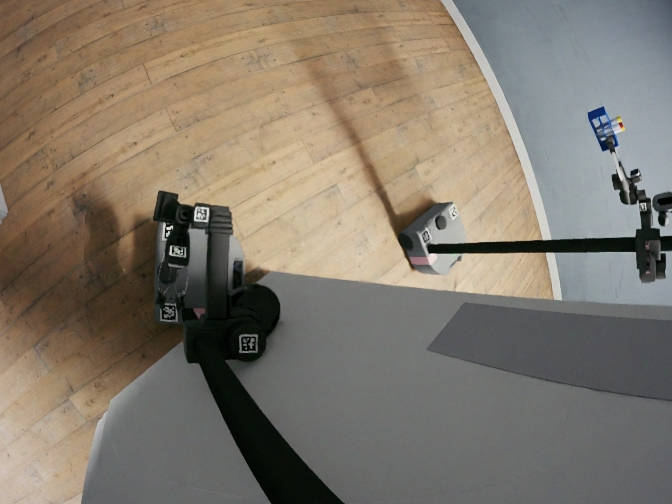

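Scene clock: 123.33 s.
r1.base_odometry: x=-4.016 y=-3.050 heading=-0.614 (m, m, rad; r1's odometry frame)
r1.turned_by_wheels: -0.900 (rad since the last result)
r1.turned_by_imu: -0.888 (rad since the last result)
r1.base_tilt: forward=+1.0 right=+1.3 (deg)
r1.lidar_m: 1.53 0.75 1.79 1.88 0.36 0.28 0.27 0.29 0.42 2.62 2.79 2.23
r1.head_depth_mm: - 292 347 467 717 1157 1088 / - 296 353 479 734 - 1071 / - 297 359 491 709 - 1055 / - 301 366 503 793 - 1061 / - 301 373 516 839 1229 1064 / - 306 380 530 877 1213 1085 / - 308 388 546 1269 1198 1091
r1.base_status: done
r1.joint_positions: lift_m=+0.310 arm_m=+0.002 wrist_yaw_rad=+3.050 wrist_pitch_rad=-0.417 wrist_roll_rad=-0.007 gripper_m=+0.037 head_pan_rad=-3.135 head_tilt_rad=-1.090
r1.joint_status: not commanded
r1.motor_effort: left_wheel=-4(9) right_wheel=-15(19) lift_m=+44(44) arm_m=-1(0) wrist_yaw_rad=+1(1) wrist_pitch_rad=+8(8) wrist_roll_rad=+0(1) gripper_m=+0(1) head_pan_rad=-3(2) head_tilt_rad=-6(5) (%)
r1.hand_pose: x=-0.0007 y=+0.0766 z=+0.3227 quat_wxyz=(+0.178, +0.695, +0.115, +0.687) (m; r1's base frame)
r1.wrist_depth_mm: 345 - - - - - - / 350 - - - - - 642 / 353 452 958 953 963 972 647 / 349 481 752 737 756 753 694 / 347 477 - 624 639 617 624 / 344 494 - 526 539 527 530 / 338 - - - 459 460 454
r2.base_odometry: x=+0.697 y=+0.397 heading=-0.300 (m, m, rad; r2's odometry frame)
r2.turned_by_wheels: +0.000 (rad since the last result)
r2.turned_by_imu: +0.001 (rad since the last result)
r2.base_tilt: forward=-1.6 right=+3.3 (deg)
r2.lidar_m: 2.45 2.33 1.17 0.80 1.75 1.74 1.69 1.77 1.53 1.48 1.54 2.13
r2.head_depth_mm: 1927 2234 2504 2113 1676 1408 1206 / 1814 2069 2395 2096 1686 1401 1207 / 1722 1935 2200 2120 1689 1408 1201 / 1641 1807 2051 2123 1685 1398 1205 / 2904 3419 2681 2129 1691 1407 1207 / 3503 3808 2868 2123 1477 1407 1208 / 3486 3838 2712 1366 1487 1369 1201
r2.base_status: done
r2.joint_positions: lift_m=+0.975 arm_m=+0.003 wrist_yaw_rad=+1.699 wrist_pitch_rad=-0.035 wrist_roll_rad=-0.007 gripper_m=+0.044 head_pan_rad=+0.993 head_tilt_rad=-0.606
r2.joint_status: not commanded
r2.on_its_own: gripper_m is held at +0.043, not at your +0.030, by its stall guard, which is not easing now
r2.motor_effort: left_wheel=-3(5) right_wheel=+3(8) lift_m=+50(49) arm_m=-4(4) wrist_yaw_rad=+1(1) wrist_pitch_rad=+11(11) wrist_roll_rad=+1(1) gripper_m=-20(20) head_pan_rad=+3(3) head_tilt_rad=+2(3) (%)
r2.hand_pose: x=+0.2318 y=-0.1156 z=+1.0805 quat_wxyz=(+0.478, +0.537, -0.456, +0.525) (m; r2's base frame)
r2.wrist_depth_mm: - - - - - - - / - - - - - - - / - - - 170 - - - / - - - 166 - - - / - - 132 136 139 - - / - - 136 139 142 - - / - - 139 143 - - -
r3.base_odometry: x=-1.117 y=-2.992 heading=-0.328 (m, m, rad; r3's odometry frame)
r3.turned_by_wheels: +0.000 (rad since the last result)
r3.turned_by_imu: +0.001 (rad since the last result)
r3.base_tilt: forward=+0.1 right=+0.0 (deg)
r3.lidar_m: 1.20 0.95 3.86 0.49 0.30 0.27 0.27 0.33 1.61 1.72 1.43 1.26
r3.head_depth_mm: - - 308 378 497 727 - / - - 317 397 533 733 - / - 290 332 421 571 - - / - 295 346 442 617 874 - / - 300 362 470 670 1103 - / - 308 380 501 734 1199 - / - 320 400 537 811 1234 1131
r3.base_status: not commanded
r3.joint_positions: lift_m=+0.310 arm_m=-0.002 wrist_yaw_rad=+3.050 wrist_pitch_rad=-0.419 wrist_roll_rad=+0.000 gripper_m=+0.037 head_pan_rad=-3.135 head_tilt_rad=-0.995
r3.joint_status: not commanded
r3.motor_effort: left_wheel=-4(4) right_wheel=-14(13) lift_m=+36(36) arm_m=-2(2) wrist_yaw_rad=+0(0) wrist_pitch_rad=+10(10) wrist_roll_rad=+1(1) gripper_m=+0(0) head_pan_rad=-3(4) head_tilt_rad=-3(3) (%)
r3.hand_pose: x=-0.0007 y=+0.0808 z=+0.3223 quat_wxyz=(+0.179, +0.697, +0.115, +0.684) (m; r3's base frame)
r3.wrist_depth_mm: 264 - 576 - - - - / 270 317 619 - - - - / 274 331 669 - - - - / 283 351 723 785 811 809 810 / 288 370 659 631 653 646 655 / 295 401 - 537 542 540 551 / 298 - - - 450 464 470
pictures: none
No camera images: the call's "cameras" was empty. Leave "cameras" out to get every camera's image.

Scene clock: 132.30 s.
r1.base_odometry: x=-4.179 y=-2.935 heading=-0.614 (m, m, rad; r1's odometry frame)
r1.turned_by_wheels: +0.000 (rad since the last result)
r1.turned_by_imu: -0.027 (rad since the last result)
r1.base_tilt: forward=+1.2 right=+1.3 (deg)
r1.lidar_m: 1.71 0.84 1.91 1.88 0.32 0.27 0.27 0.31 2.66 2.60 1.12 2.34
r1.head_depth_mm: - - 329 432 629 901 1080 / - 293 344 458 669 - 1075 / - 298 360 487 675 - 1060 / - 303 378 521 805 - 1063 / - 311 398 559 948 1235 1063 / - 322 421 605 1076 1208 1065 / 290 336 445 659 1305 1200 1091
r1.base_status: translate_m off_target (by the wheels' count: -0.1994 of -0.2000)
r1.joint_positions: lift_m=+0.310 arm_m=+0.002 wrist_yaw_rad=+3.050 wrist_pitch_rad=-0.416 wrist_roll_rad=-0.007 gripper_m=+0.037 head_pan_rad=-3.136 head_tilt_rad=-1.092
r1.joint_status: not commanded
r1.on_its_own: left_wheel is at rest, and its effort (-76) is outside its rest range (-18 to +18); right_wheel is at rest, and its effort (-55) is outside its rest range (-18 to +18)
r1.motor_effort: left_wheel=-76(77) right_wheel=-55(63) lift_m=+40(44) arm_m=+0(0) wrist_yaw_rad=+0(6) wrist_pitch_rad=+8(8) wrist_roll_rad=+0(1) gripper_m=+1(0) head_pan_rad=-2(3) head_tilt_rad=-5(6) (%)
r1.hand_pose: x=-0.0008 y=+0.0767 z=+0.3231 quat_wxyz=(+0.178, +0.695, +0.115, +0.687) (m; r1's base frame)
r1.wrist_depth_mm: 289 - - - - - - / 294 - - - - - - / 299 365 964 960 984 958 751 / 302 390 748 754 759 755 725 / 305 398 - 604 646 619 616 / 308 429 - 527 539 524 522 / 307 - - - 459 456 457
r2.base_odometry: x=+1.462 y=+0.160 heading=-0.300 (m, m, rad; r2's odometry frame)
r2.turned_by_wheels: +0.000 (rad since the last result)
r2.turned_by_imu: +0.003 (rad since the last result)
r2.base_tilt: forward=-1.6 right=+3.2 (deg)
r2.lidar_m: 1.65 1.73 1.71 1.64 1.34 1.27 2.49 2.08 1.54 1.49 1.56 1.72
r2.head_depth_mm: 1383 1538 1735 1946 1682 1397 1205 / 1388 1550 1754 1950 1665 1410 1200 / 1412 1548 1755 1957 1687 1404 1205 / - - 2766 2119 1699 1400 1199 / - 3724 2835 2110 1682 1403 1204 / 2986 3243 2983 2179 - - 1240 / 3362 3770 3230 - - - -
r2.base_status: done
r2.joint_positions: lift_m=+0.975 arm_m=+0.003 wrist_yaw_rad=+1.699 wrist_pitch_rad=-0.035 wrist_roll_rad=-0.007 gripper_m=+0.044 head_pan_rad=+1.563 head_tilt_rad=-0.606
r2.joint_status: all done
r2.on_its_own: gripper_m is held at +0.043, not at your +0.030, by its stall guard, which is not easing now
r2.motor_effort: left_wheel=-4(3) right_wheel=+3(8) lift_m=+49(49) arm_m=-4(4) wrist_yaw_rad=+1(1) wrist_pitch_rad=+11(11) wrist_roll_rad=+1(1) gripper_m=-21(21) head_pan_rad=+3(30) head_tilt_rad=+3(3) (%)
r2.hand_pose: x=+0.2318 y=-0.1156 z=+1.0805 quat_wxyz=(+0.478, +0.537, -0.456, +0.525) (m; r2's base frame)
r2.wrist_depth_mm: - - - - - - - / - - - - - - - / - - - 170 - - - / - - - 165 - - - / - - 133 135 139 - - / - - 136 138 142 - - / - - 140 143 - - -
r3.base_odometry: x=-1.117 y=-2.992 heading=-0.328 (m, m, rad; r3's odometry frame)
r3.turned_by_wheels: +0.000 (rad since the last result)
r3.turned_by_imu: +0.003 (rad since the last result)
r3.base_tilt: forward=+0.1 right=+0.0 (deg)
r3.lidar_m: 1.20 0.95 3.84 0.49 0.30 0.27 0.27 0.33 1.61 1.72 1.44 1.26
r3.head_depth_mm: - - 307 378 498 727 - / - - 318 397 531 730 - / - 290 332 419 570 - - / - 295 346 444 616 881 - / - 300 362 470 669 1096 - / - 308 380 500 733 1197 - / - 319 400 536 813 1233 1117
r3.base_status: not commanded
r3.joint_positions: lift_m=+0.310 arm_m=-0.002 wrist_yaw_rad=+3.050 wrist_pitch_rad=-0.419 wrist_roll_rad=+0.000 gripper_m=+0.037 head_pan_rad=-3.135 head_tilt_rad=-0.995
r3.joint_status: not commanded
r3.motor_effort: left_wheel=-5(4) right_wheel=-14(13) lift_m=+36(36) arm_m=-2(2) wrist_yaw_rad=+0(0) wrist_pitch_rad=+10(10) wrist_roll_rad=+1(0) gripper_m=+0(0) head_pan_rad=-2(4) head_tilt_rad=-4(3) (%)
r3.hand_pose: x=-0.0007 y=+0.0808 z=+0.3223 quat_wxyz=(+0.179, +0.697, +0.115, +0.684) (m; r3's base frame)
r3.wrist_depth_mm: 263 - 575 - - - - / 267 317 618 - - - - / 275 328 668 - - - - / 279 351 739 791 805 798 817 / 288 368 657 646 650 643 652 / 296 402 - 535 548 540 548 / 295 - - - 451 467 471
pictures: r1_nav_camera (sideways: a quarter turn counterclockwise sets it upright), r2_nav_camera (sideways: a quarter turn counterclockwise sets it upright)
camera_calibration (this result's frames):
r1_nav_camera: T_world_to_cam=[[-0.863159, -0.067476, 0.500403, -0.605939], [-0.0850944, 0.996295, -0.0124379, 0.0702722], [-0.49771, -0.0533174, -0.865703, 1.08339], [0, 0, 0, 1]] pos_world=[0.0221708, -0.0531348, 1.24198]
r2_nav_camera: T_world_to_cam=[[0.0330836, 0.548076, 0.835774, -1.04786], [0.999046, -0.0419992, -0.0120048, 0.0630317], [0.0285224, 0.835374, -0.548942, 0.672064], [0, 0, 0, 1]] pos_world=[-0.0474734, 0.0155285, 1.24546]
Images, in order (width x height): r1_nav_camera 672x504, r2_nav_camera 672x504.

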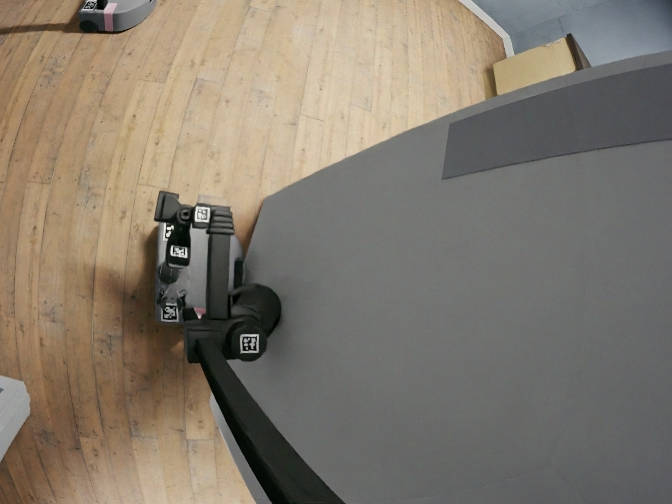

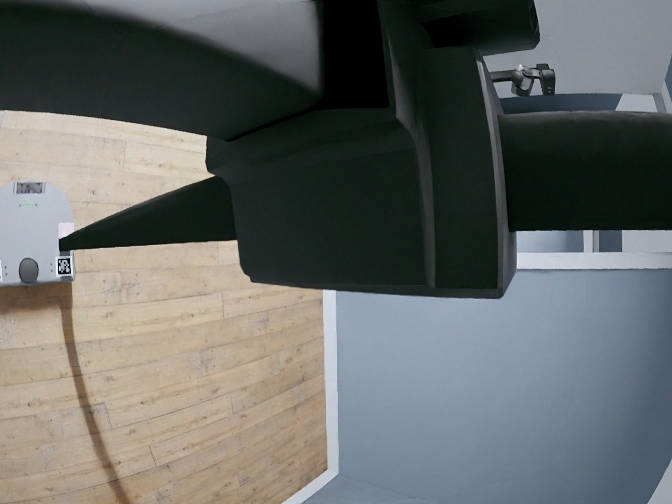

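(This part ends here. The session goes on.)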